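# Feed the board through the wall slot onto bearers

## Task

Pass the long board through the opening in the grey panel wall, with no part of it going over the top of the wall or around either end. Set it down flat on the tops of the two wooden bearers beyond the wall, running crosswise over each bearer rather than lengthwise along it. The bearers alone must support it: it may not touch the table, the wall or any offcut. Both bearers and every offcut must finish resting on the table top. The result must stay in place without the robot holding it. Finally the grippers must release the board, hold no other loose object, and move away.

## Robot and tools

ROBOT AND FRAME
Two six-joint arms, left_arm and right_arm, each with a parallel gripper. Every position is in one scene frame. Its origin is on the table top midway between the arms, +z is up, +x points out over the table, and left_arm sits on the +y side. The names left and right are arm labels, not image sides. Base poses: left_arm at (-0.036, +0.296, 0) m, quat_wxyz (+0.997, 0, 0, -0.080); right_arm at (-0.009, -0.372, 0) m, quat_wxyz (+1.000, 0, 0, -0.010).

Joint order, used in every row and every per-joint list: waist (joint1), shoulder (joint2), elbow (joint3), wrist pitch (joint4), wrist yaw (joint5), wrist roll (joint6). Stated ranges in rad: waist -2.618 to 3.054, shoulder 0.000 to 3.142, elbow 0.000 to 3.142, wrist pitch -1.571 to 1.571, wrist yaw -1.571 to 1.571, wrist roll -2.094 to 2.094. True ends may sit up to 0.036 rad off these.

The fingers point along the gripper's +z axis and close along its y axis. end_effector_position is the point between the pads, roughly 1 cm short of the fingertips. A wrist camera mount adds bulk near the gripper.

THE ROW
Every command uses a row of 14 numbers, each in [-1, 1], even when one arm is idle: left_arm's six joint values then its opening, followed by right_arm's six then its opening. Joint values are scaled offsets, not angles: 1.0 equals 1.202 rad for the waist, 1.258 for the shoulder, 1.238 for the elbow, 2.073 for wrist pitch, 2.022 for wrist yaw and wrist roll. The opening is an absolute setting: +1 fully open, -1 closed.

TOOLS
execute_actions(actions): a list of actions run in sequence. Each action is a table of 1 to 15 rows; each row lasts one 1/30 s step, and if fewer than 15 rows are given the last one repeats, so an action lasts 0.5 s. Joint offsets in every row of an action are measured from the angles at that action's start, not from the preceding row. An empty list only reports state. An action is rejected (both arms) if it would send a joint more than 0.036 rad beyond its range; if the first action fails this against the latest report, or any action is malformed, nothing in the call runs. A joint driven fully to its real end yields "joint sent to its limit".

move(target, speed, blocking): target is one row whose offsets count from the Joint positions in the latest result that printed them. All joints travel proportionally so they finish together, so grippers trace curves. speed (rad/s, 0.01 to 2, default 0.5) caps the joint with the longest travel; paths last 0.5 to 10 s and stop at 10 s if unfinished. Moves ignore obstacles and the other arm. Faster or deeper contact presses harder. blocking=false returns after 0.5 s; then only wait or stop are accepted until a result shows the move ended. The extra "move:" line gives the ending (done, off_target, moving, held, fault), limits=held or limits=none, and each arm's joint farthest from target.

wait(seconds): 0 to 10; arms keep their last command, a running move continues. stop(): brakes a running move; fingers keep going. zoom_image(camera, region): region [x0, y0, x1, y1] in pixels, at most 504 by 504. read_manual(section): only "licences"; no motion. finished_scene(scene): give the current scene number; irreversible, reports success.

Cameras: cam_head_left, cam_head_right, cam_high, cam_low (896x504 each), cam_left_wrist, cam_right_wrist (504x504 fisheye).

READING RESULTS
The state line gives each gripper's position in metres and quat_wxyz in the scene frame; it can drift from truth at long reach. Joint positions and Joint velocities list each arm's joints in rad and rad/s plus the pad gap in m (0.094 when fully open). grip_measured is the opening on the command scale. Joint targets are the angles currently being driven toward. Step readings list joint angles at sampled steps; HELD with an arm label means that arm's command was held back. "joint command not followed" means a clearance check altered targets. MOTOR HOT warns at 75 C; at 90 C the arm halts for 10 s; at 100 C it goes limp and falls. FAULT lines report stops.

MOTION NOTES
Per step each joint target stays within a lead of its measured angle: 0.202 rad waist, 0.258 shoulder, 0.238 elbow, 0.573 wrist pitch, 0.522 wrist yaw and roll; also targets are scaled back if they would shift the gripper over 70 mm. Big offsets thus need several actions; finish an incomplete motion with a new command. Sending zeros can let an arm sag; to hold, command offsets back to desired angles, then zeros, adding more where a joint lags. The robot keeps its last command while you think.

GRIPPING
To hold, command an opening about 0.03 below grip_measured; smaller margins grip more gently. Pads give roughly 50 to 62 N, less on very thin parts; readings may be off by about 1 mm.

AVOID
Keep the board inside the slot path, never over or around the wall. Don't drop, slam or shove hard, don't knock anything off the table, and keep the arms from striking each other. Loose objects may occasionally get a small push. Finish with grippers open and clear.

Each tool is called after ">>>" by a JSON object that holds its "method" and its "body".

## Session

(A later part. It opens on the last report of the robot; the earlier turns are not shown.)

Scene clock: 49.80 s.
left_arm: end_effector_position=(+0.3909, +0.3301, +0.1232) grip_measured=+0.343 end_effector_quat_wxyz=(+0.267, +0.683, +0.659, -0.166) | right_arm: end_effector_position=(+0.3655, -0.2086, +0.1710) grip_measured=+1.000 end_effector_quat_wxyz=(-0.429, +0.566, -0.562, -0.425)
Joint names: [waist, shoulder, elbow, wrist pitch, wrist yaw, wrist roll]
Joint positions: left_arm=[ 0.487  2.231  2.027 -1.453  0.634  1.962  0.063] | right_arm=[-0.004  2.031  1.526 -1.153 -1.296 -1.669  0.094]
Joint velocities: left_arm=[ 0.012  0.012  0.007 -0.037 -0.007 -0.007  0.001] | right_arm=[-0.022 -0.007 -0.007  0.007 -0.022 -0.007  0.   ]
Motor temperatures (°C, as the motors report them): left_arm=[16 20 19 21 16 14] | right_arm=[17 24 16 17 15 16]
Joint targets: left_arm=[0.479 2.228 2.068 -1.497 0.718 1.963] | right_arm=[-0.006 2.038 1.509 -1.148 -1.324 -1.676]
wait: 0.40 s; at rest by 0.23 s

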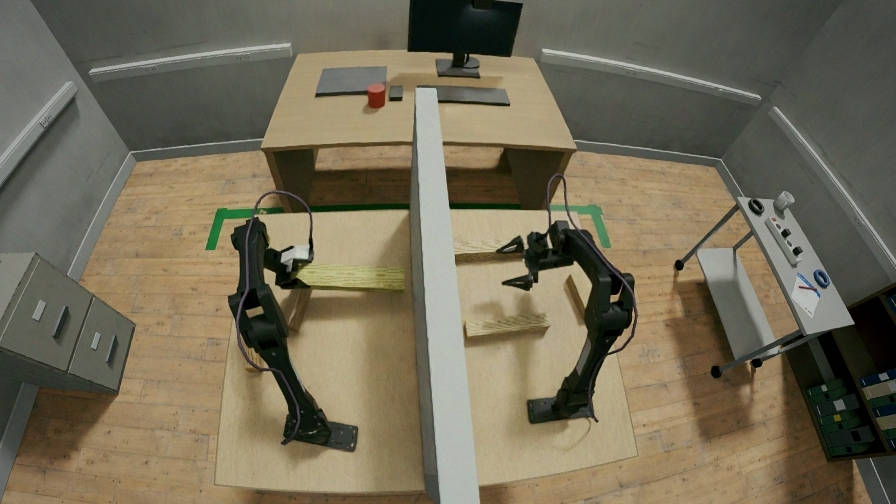

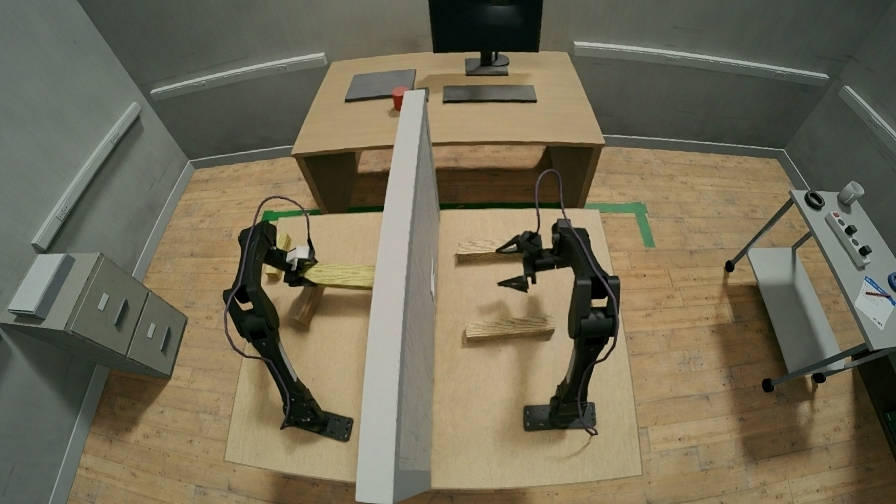

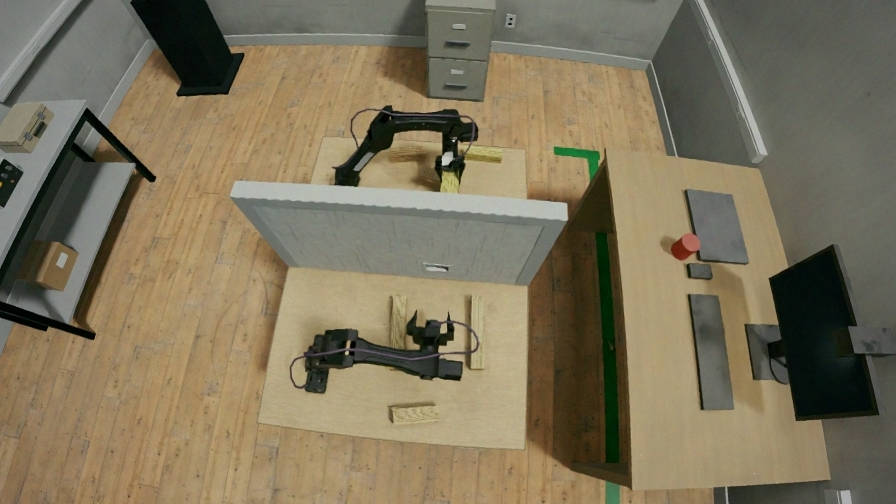

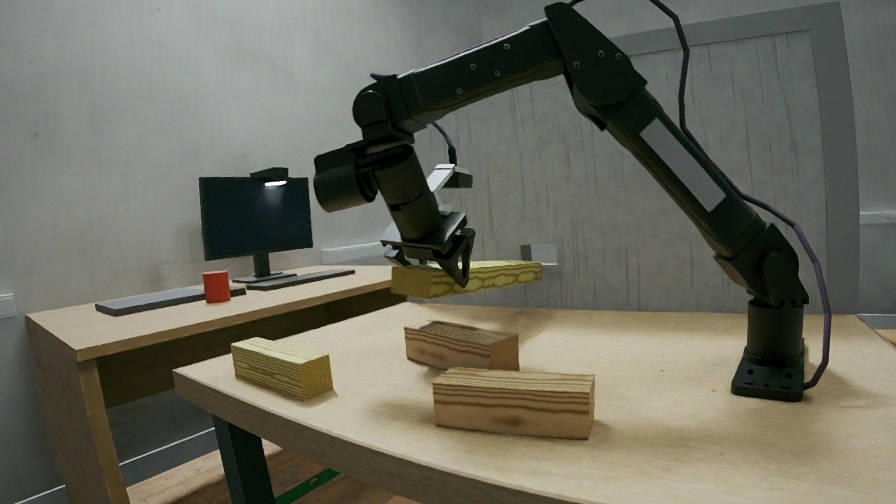

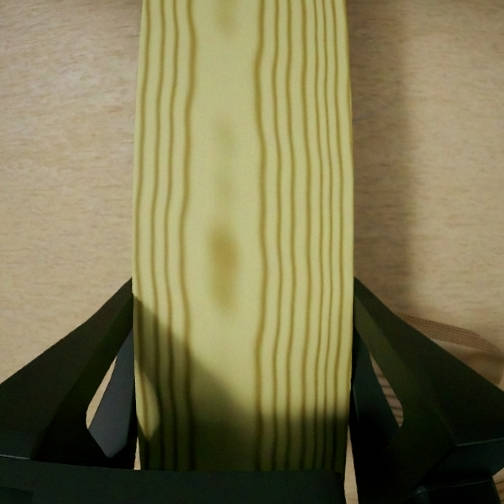

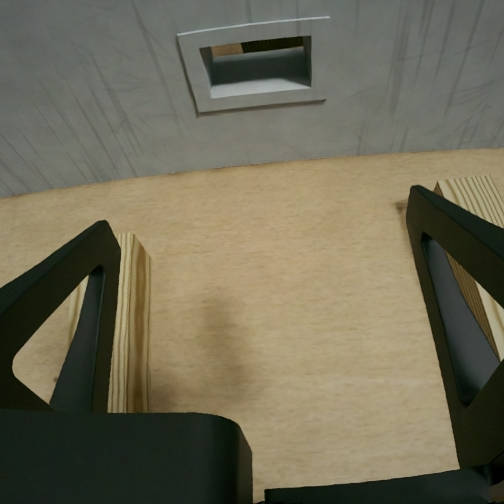

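>>> {"method": "zoom_image", "body": {"camera": "cam_low", "region": [370, 200, 600, 320]}}

Region (370, 200, 600, 320) of cam_low's 896x504 image, scaled by 2.191, with more detail than that image has; it fills the top 263 rows of this view, and the rest is white.

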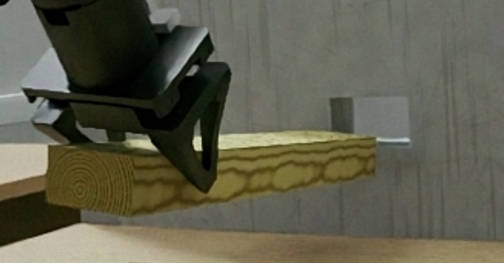

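>>> {"method": "zoom_image", "body": {"camera": "cam_low", "region": [380, 250, 480, 310]}}

>>> {"method": "zoom_image", "body": {"camera": "cam_low", "region": [480, 230, 580, 320]}}

Region (380, 250, 480, 310) of cam_low's 896x504 image, scaled by 5.040, with more detail than that image has; it fills the top 302 rows of this view, and the rest is white.

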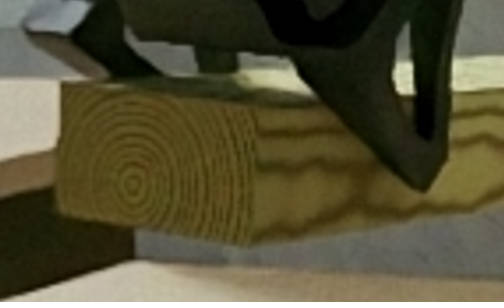

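Region (480, 230, 580, 320) of cam_low's 896x504 image, scaled by 5.040, with more detail than that image has; it fills the top 454 rows of this view, and the rest is white.

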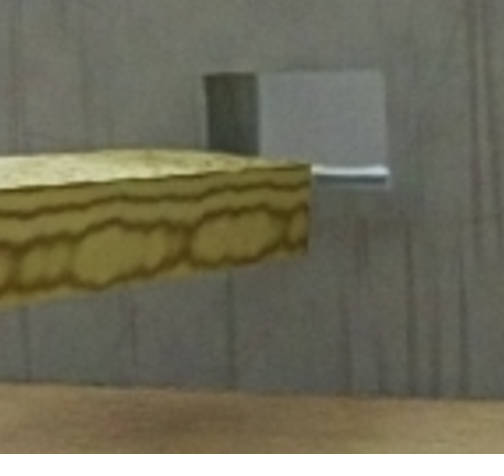

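>>> {"method": "zoom_image", "body": {"camera": "cam_right_wrist", "region": [160, 0, 350, 130]}}

Region (160, 0, 350, 130) of cam_right_wrist's 504x504 image, scaled by 2.653, with more detail than that image has; it fills the top 345 rows of this view, and the rest is white.

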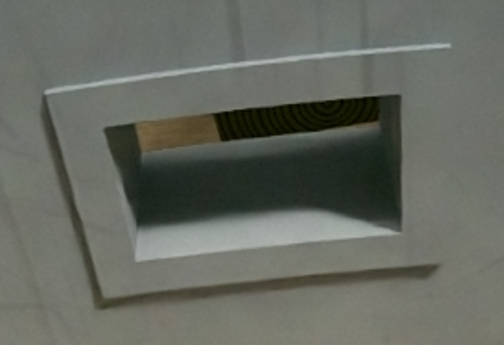

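>>> {"method": "execute_actions", "body": {"actions": []}}

Scene clock: 53.27 s.
left_arm: end_effector_position=(+0.3909, +0.3301, +0.1232) grip_measured=+0.343 end_effector_quat_wxyz=(+0.267, +0.683, +0.659, -0.166) | right_arm: end_effector_position=(+0.3655, -0.2086, +0.1710) grip_measured=+1.000 end_effector_quat_wxyz=(-0.429, +0.566, -0.562, -0.425)
Joint names: [waist, shoulder, elbow, wrist pitch, wrist yaw, wrist roll]
Joint positions: left_arm=[ 0.487  2.231  2.027 -1.453  0.634  1.962  0.063] | right_arm=[-0.004  2.031  1.526 -1.153 -1.296 -1.669  0.094]
Joint velocities: left_arm=[-0.012  0.002 -0.012  0.081  0.007 -0.037  0.   ] | right_arm=[-0.002 -0.007 -0.002  0.037 -0.037 -0.081  0.   ]
Motor temperatures (°C, as the motors report them): left_arm=[16 21 19 20 16 14] | right_arm=[17 24 16 17 15 16]
Joint targets: left_arm=[0.479 2.228 2.068 -1.497 0.718 1.963] | right_arm=[-0.006 2.038 1.509 -1.148 -1.324 -1.676]

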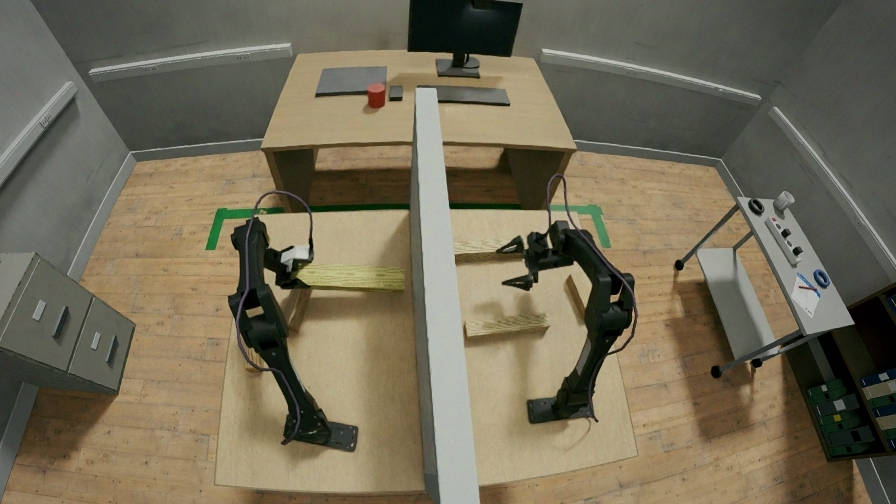

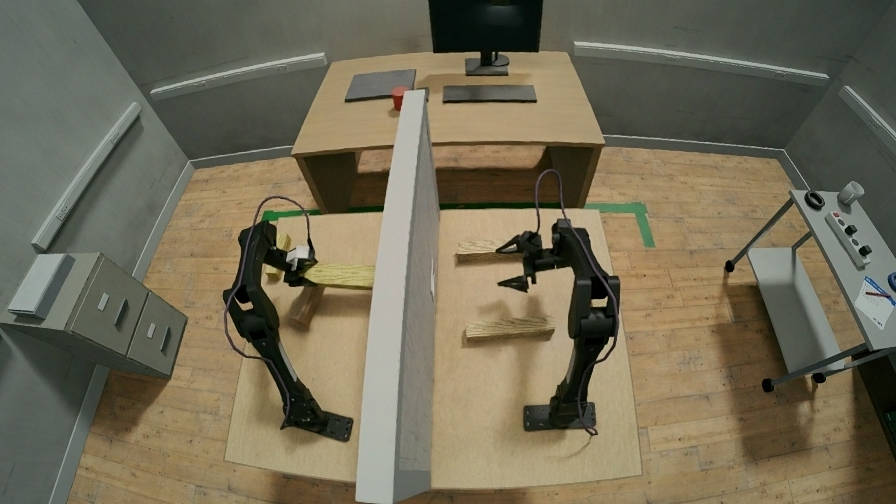

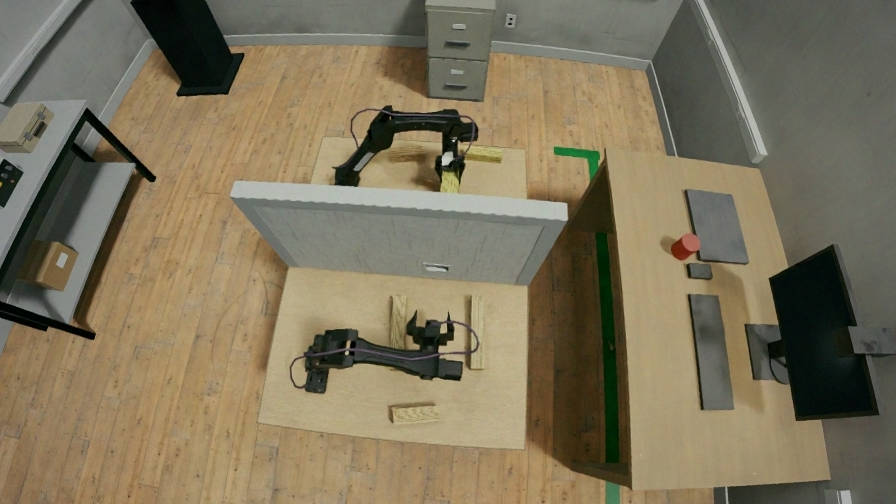

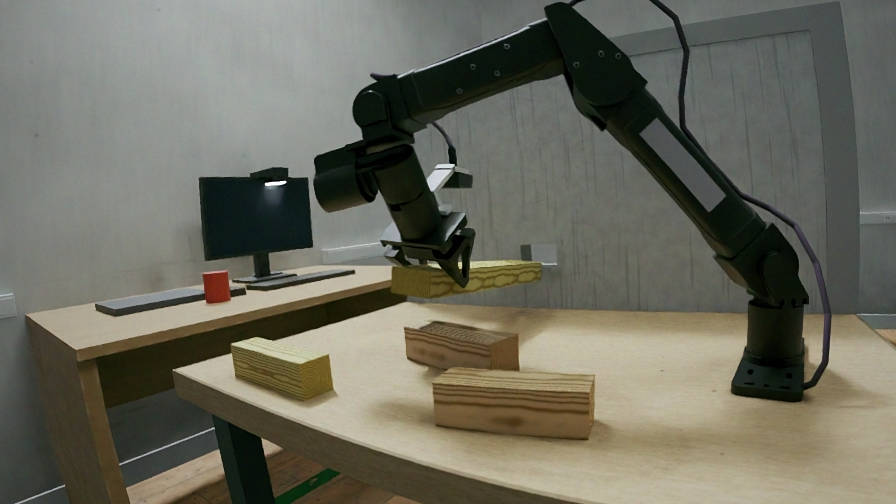

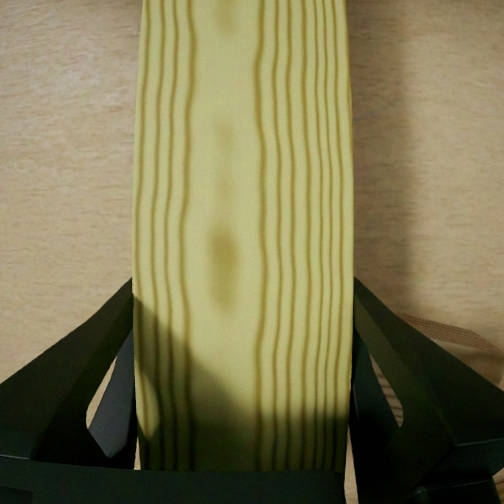

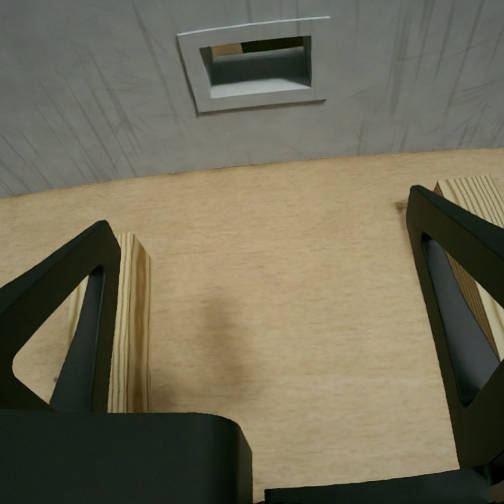

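>>> {"method": "execute_actions", "body": {"actions": [[[-0.0071,-0.0146,0.0185,-0.0213,0.0418,-0.0013,0.2,-0.0017,0.0056,-0.0137,0.0024,-0.0138,-0.0035,1],[-0.0084,-0.0283,0.0021,-0.0214,0.0427,-0.0037,0.2,-0.0017,0.0056,-0.0137,0.0024,-0.0138,-0.0035,1],[-0.0104,-0.0432,-0.0158,-0.0216,0.0440,-0.0065,0.2,-0.0017,0.0056,-0.0137,0.0024,-0.0138,-0.0035,1],[-0.0129,-0.0477,-0.0214,-0.0218,0.0457,-0.0082,0.2,-0.0017,0.0056,-0.0137,0.0024,-0.0138,-0.0035,1],[-0.0159,-0.0530,-0.0280,-0.0221,0.0477,-0.0102,0.2,-0.0017,0.0056,-0.0137,0.0024,-0.0138,-0.0035,1],[-0.0193,-0.0589,-0.0352,-0.0225,0.0499,-0.0124,0.2,-0.0017,0.0056,-0.0137,0.0024,-0.0138,-0.0035,1],[-0.0228,-0.0652,-0.0429,-0.0228,0.0522,-0.0148,0.2,-0.0017,0.0056,-0.0137,0.0024,-0.0138,-0.0035,1],[-0.0263,-0.0715,-0.0507,-0.0231,0.0546,-0.0171,0.2,-0.0017,0.0056,-0.0137,0.0024,-0.0138,-0.0035,1],[-0.0298,-0.0777,-0.0584,-0.0235,0.0570,-0.0195,0.2,-0.0017,0.0056,-0.0137,0.0024,-0.0138,-0.0035,1],[-0.0332,-0.0836,-0.0656,-0.0238,0.0592,-0.0217,0.2,-0.0017,0.0056,-0.0137,0.0024,-0.0138,-0.0035,1],[-0.0362,-0.0889,-0.0722,-0.0241,0.0612,-0.0237,0.2,-0.0017,0.0056,-0.0137,0.0024,-0.0138,-0.0035,1],[-0.0387,-0.0935,-0.0777,-0.0243,0.0629,-0.0254,0.2,-0.0017,0.0056,-0.0137,0.0024,-0.0138,-0.0035,1],[-0.0407,-0.0970,-0.0821,-0.0245,0.0642,-0.0267,0.2,-0.0017,0.0056,-0.0137,0.0024,-0.0138,-0.0035,1],[-0.0420,-0.0993,-0.0849,-0.0247,0.0650,-0.0276,0.2,-0.0017,0.0056,-0.0137,0.0024,-0.0138,-0.0035,1],[-0.0424,-0.1001,-0.0859,-0.0247,0.0653,-0.0278,0.2,-0.0017,0.0056,-0.0137,0.0024,-0.0138,-0.0035,1]]]}}

>>> {"method": "wait", "body": {"seconds": 0.5}}

Scene clock: 56.47 s.
left_arm: end_effector_position=(+0.3729, +0.3027, +0.1361) grip_measured=+0.343 end_effector_quat_wxyz=(+0.265, +0.681, +0.656, -0.188) | right_arm: end_effector_position=(+0.3655, -0.2086, +0.1710) grip_measured=+1.000 end_effector_quat_wxyz=(-0.429, +0.566, -0.562, -0.425)
Joint names: [waist, shoulder, elbow, wrist pitch, wrist yaw, wrist roll]
Joint positions: left_arm=[ 0.443  2.15   1.938 -1.462  0.654  1.925  0.063] | right_arm=[-0.004  2.031  1.526 -1.153 -1.296 -1.669  0.094]
Joint velocities: left_arm=[-0.105 -0.134 -0.071 -0.022 -0.095 -0.139 -0.002] | right_arm=[-0.007 -0.017  0.012 -0.022  0.007  0.022  0.   ]
Motor temperatures (°C, as the motors report them): left_arm=[16 22 19 20 16 14] | right_arm=[17 24 16 17 15 16]
Joint targets: left_arm=[0.436 2.105 1.921 -1.504 0.766 1.906] | right_arm=[-0.006 2.038 1.509 -1.148 -1.323 -1.676]
Step readings (joint positions):
0: left_arm=[0.487 2.231 2.027 -1.453 0.634 1.962] | right_arm=[-0.004 2.031 1.526 -1.153 -1.296 -1.669]
1: left_arm=[0.487 2.231 2.027 -1.453 0.634 1.962] | right_arm=[-0.004 2.031 1.526 -1.153 -1.296 -1.669]
2: left_arm=[0.487 2.231 2.027 -1.453 0.634 1.962] | right_arm=[-0.004 2.031 1.526 -1.153 -1.296 -1.669]
4: left_arm=[0.487 2.229 2.024 -1.452 0.634 1.960] | right_arm=[-0.004 2.031 1.526 -1.153 -1.296 -1.669]
8: left_arm=[0.478 2.203 1.989 -1.452 0.635 1.949] | right_arm=[-0.004 2.031 1.526 -1.153 -1.296 -1.669]
15: Joint positions above

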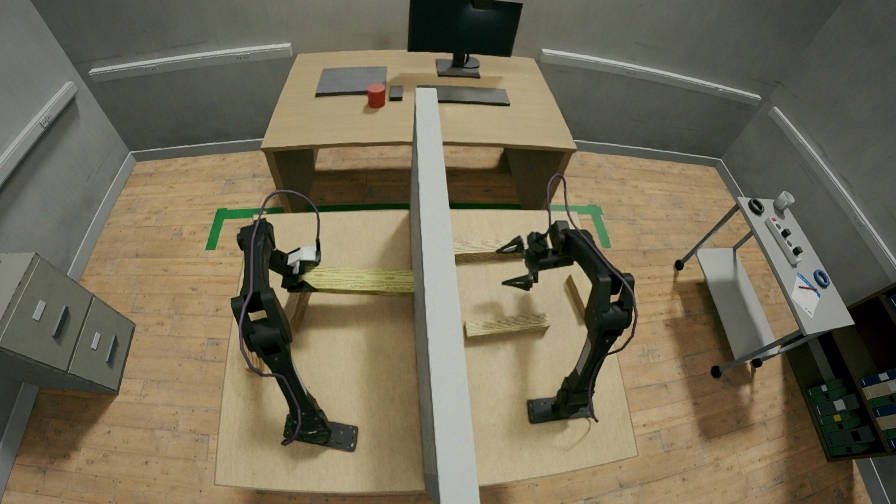

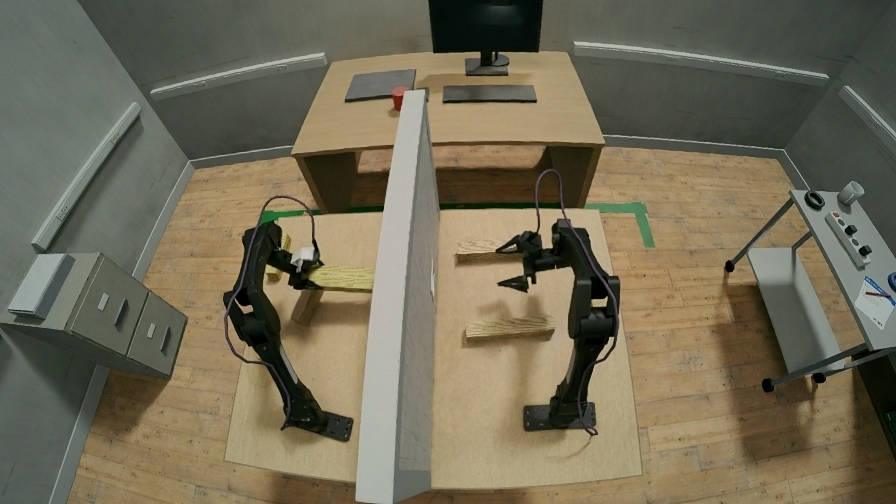

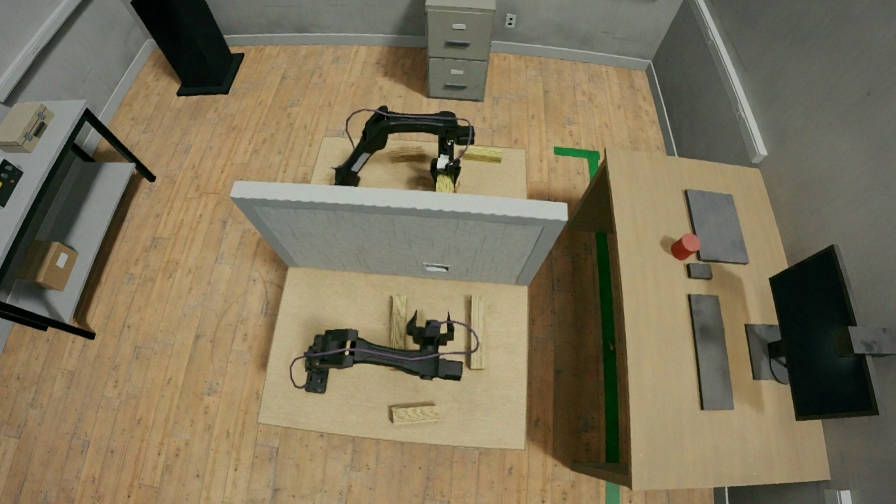

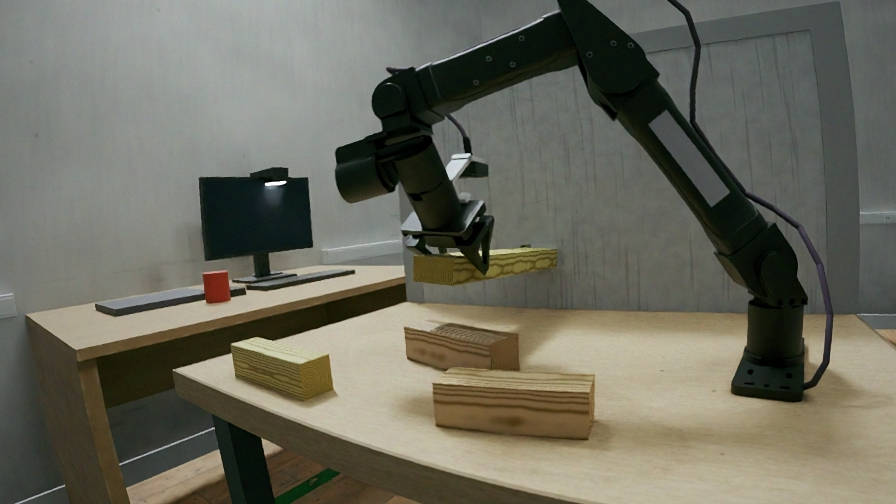

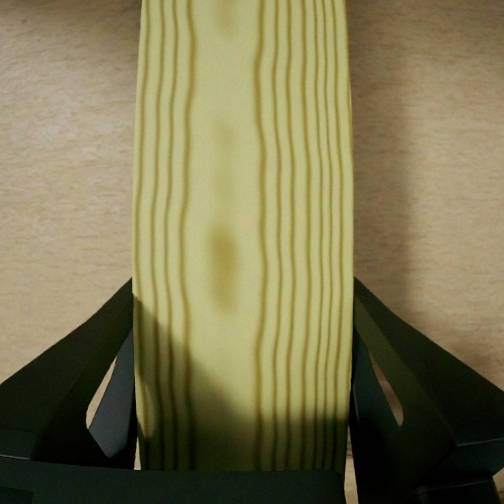

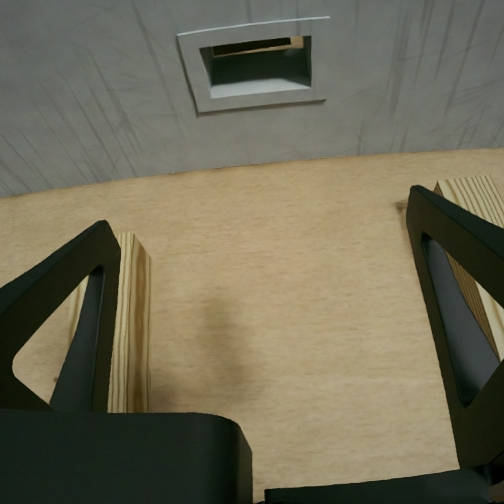

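Scene clock: 56.97 s.
left_arm: end_effector_position=(+0.3727, +0.3028, +0.1379) grip_measured=+0.343 end_effector_quat_wxyz=(+0.264, +0.681, +0.657, -0.186) | right_arm: end_effector_position=(+0.3655, -0.2086, +0.1710) grip_measured=+1.000 end_effector_quat_wxyz=(-0.429, +0.566, -0.562, -0.425)
Joint names: [waist, shoulder, elbow, wrist pitch, wrist yaw, wrist roll]
Joint positions: left_arm=[ 0.442  2.144  1.937 -1.461  0.652  1.922  0.063] | right_arm=[-0.004  2.031  1.526 -1.153 -1.296 -1.669  0.094]
Joint velocities: left_arm=[ 0.002 -0.002 -0.012 -0.007 -0.022 -0.037 -0.   ] | right_arm=[ 0.017  0.007  0.007 -0.051  0.051 -0.037  0.   ]
Motor temperatures (°C, as the motors report them): left_arm=[16 22 19 20 16 14] | right_arm=[17 24 16 17 15 16]
Joint targets: left_arm=[0.436 2.105 1.920 -1.504 0.767 1.906] | right_arm=[-0.006 2.038 1.509 -1.148 -1.323 -1.676]
wait: 0.50 s; at rest by 0.23 s

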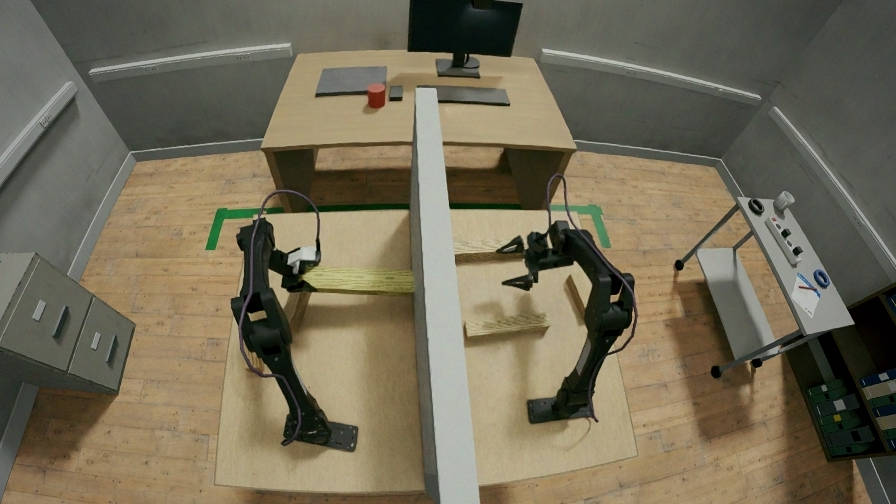

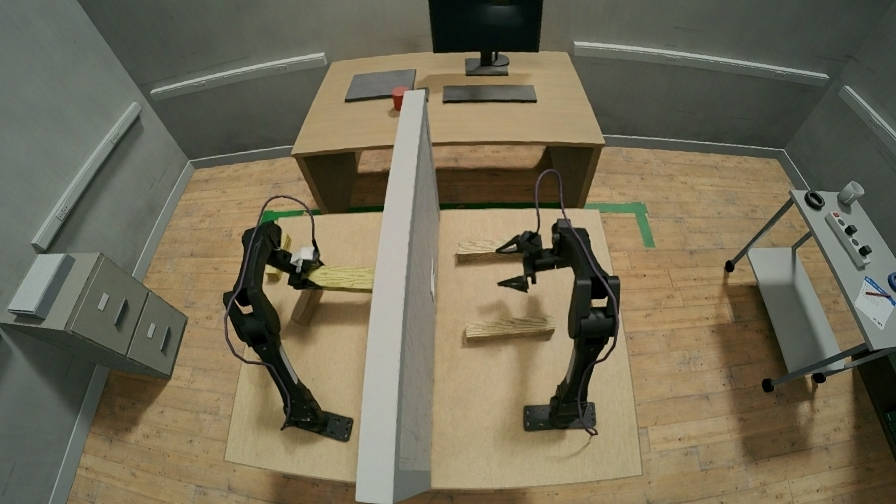

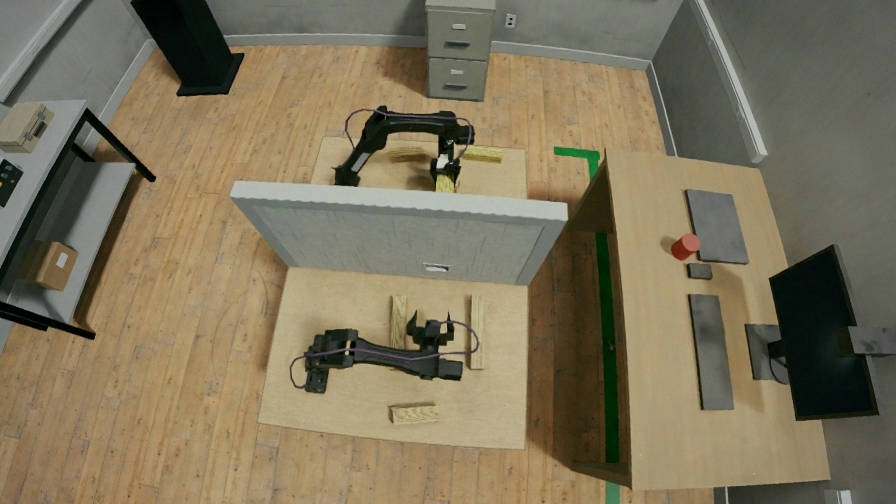

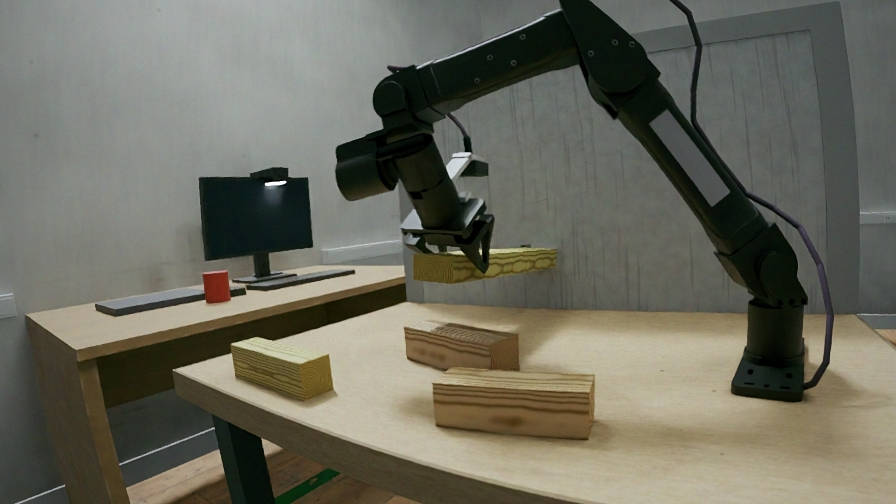

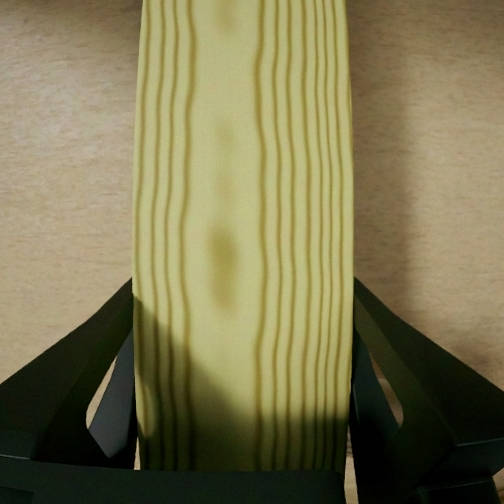

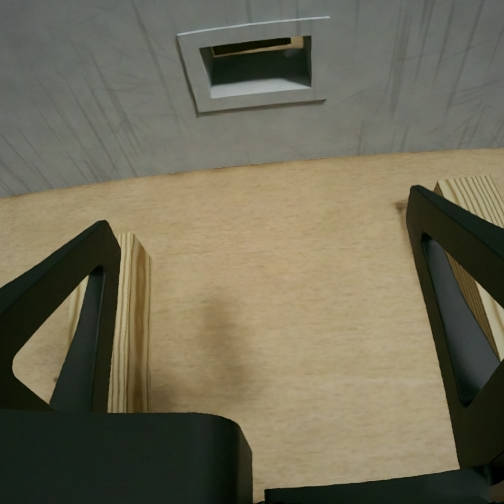

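>>> {"method": "zoom_image", "body": {"camera": "cam_right_wrist", "region": [160, 0, 350, 130]}}

>>> {"method": "zoom_image", "body": {"camera": "cam_low", "region": [480, 225, 590, 315]}}

>>> {"method": "zoom_image", "body": {"camera": "cam_head_left", "region": [280, 230, 460, 330]}}

Region (160, 0, 350, 130) of cam_right_wrist's 504x504 image, scaled by 2.653, with more detail than that image has; it fills the top 345 rows of this view, and the rest is white.

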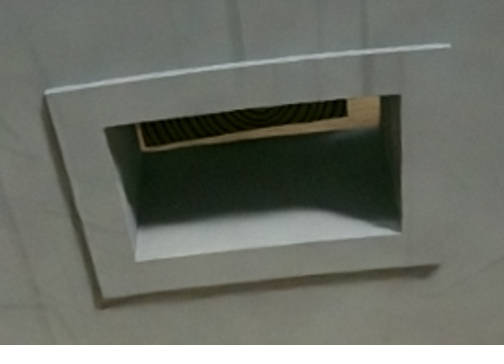

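Region (480, 225, 590, 315) of cam_low's 896x504 image, scaled by 4.582, with more detail than that image has; it fills the top 412 rows of this view, and the rest is white.

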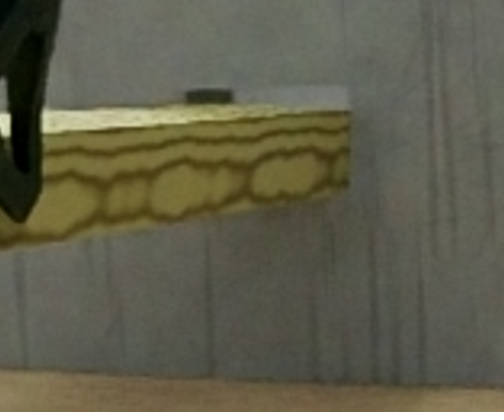

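Region (280, 230, 460, 330) of cam_head_left's 896x504 image, scaled by 2.800, with more detail than that image has.

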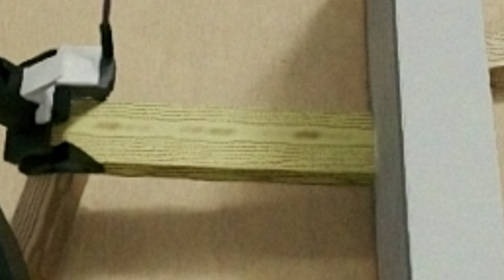

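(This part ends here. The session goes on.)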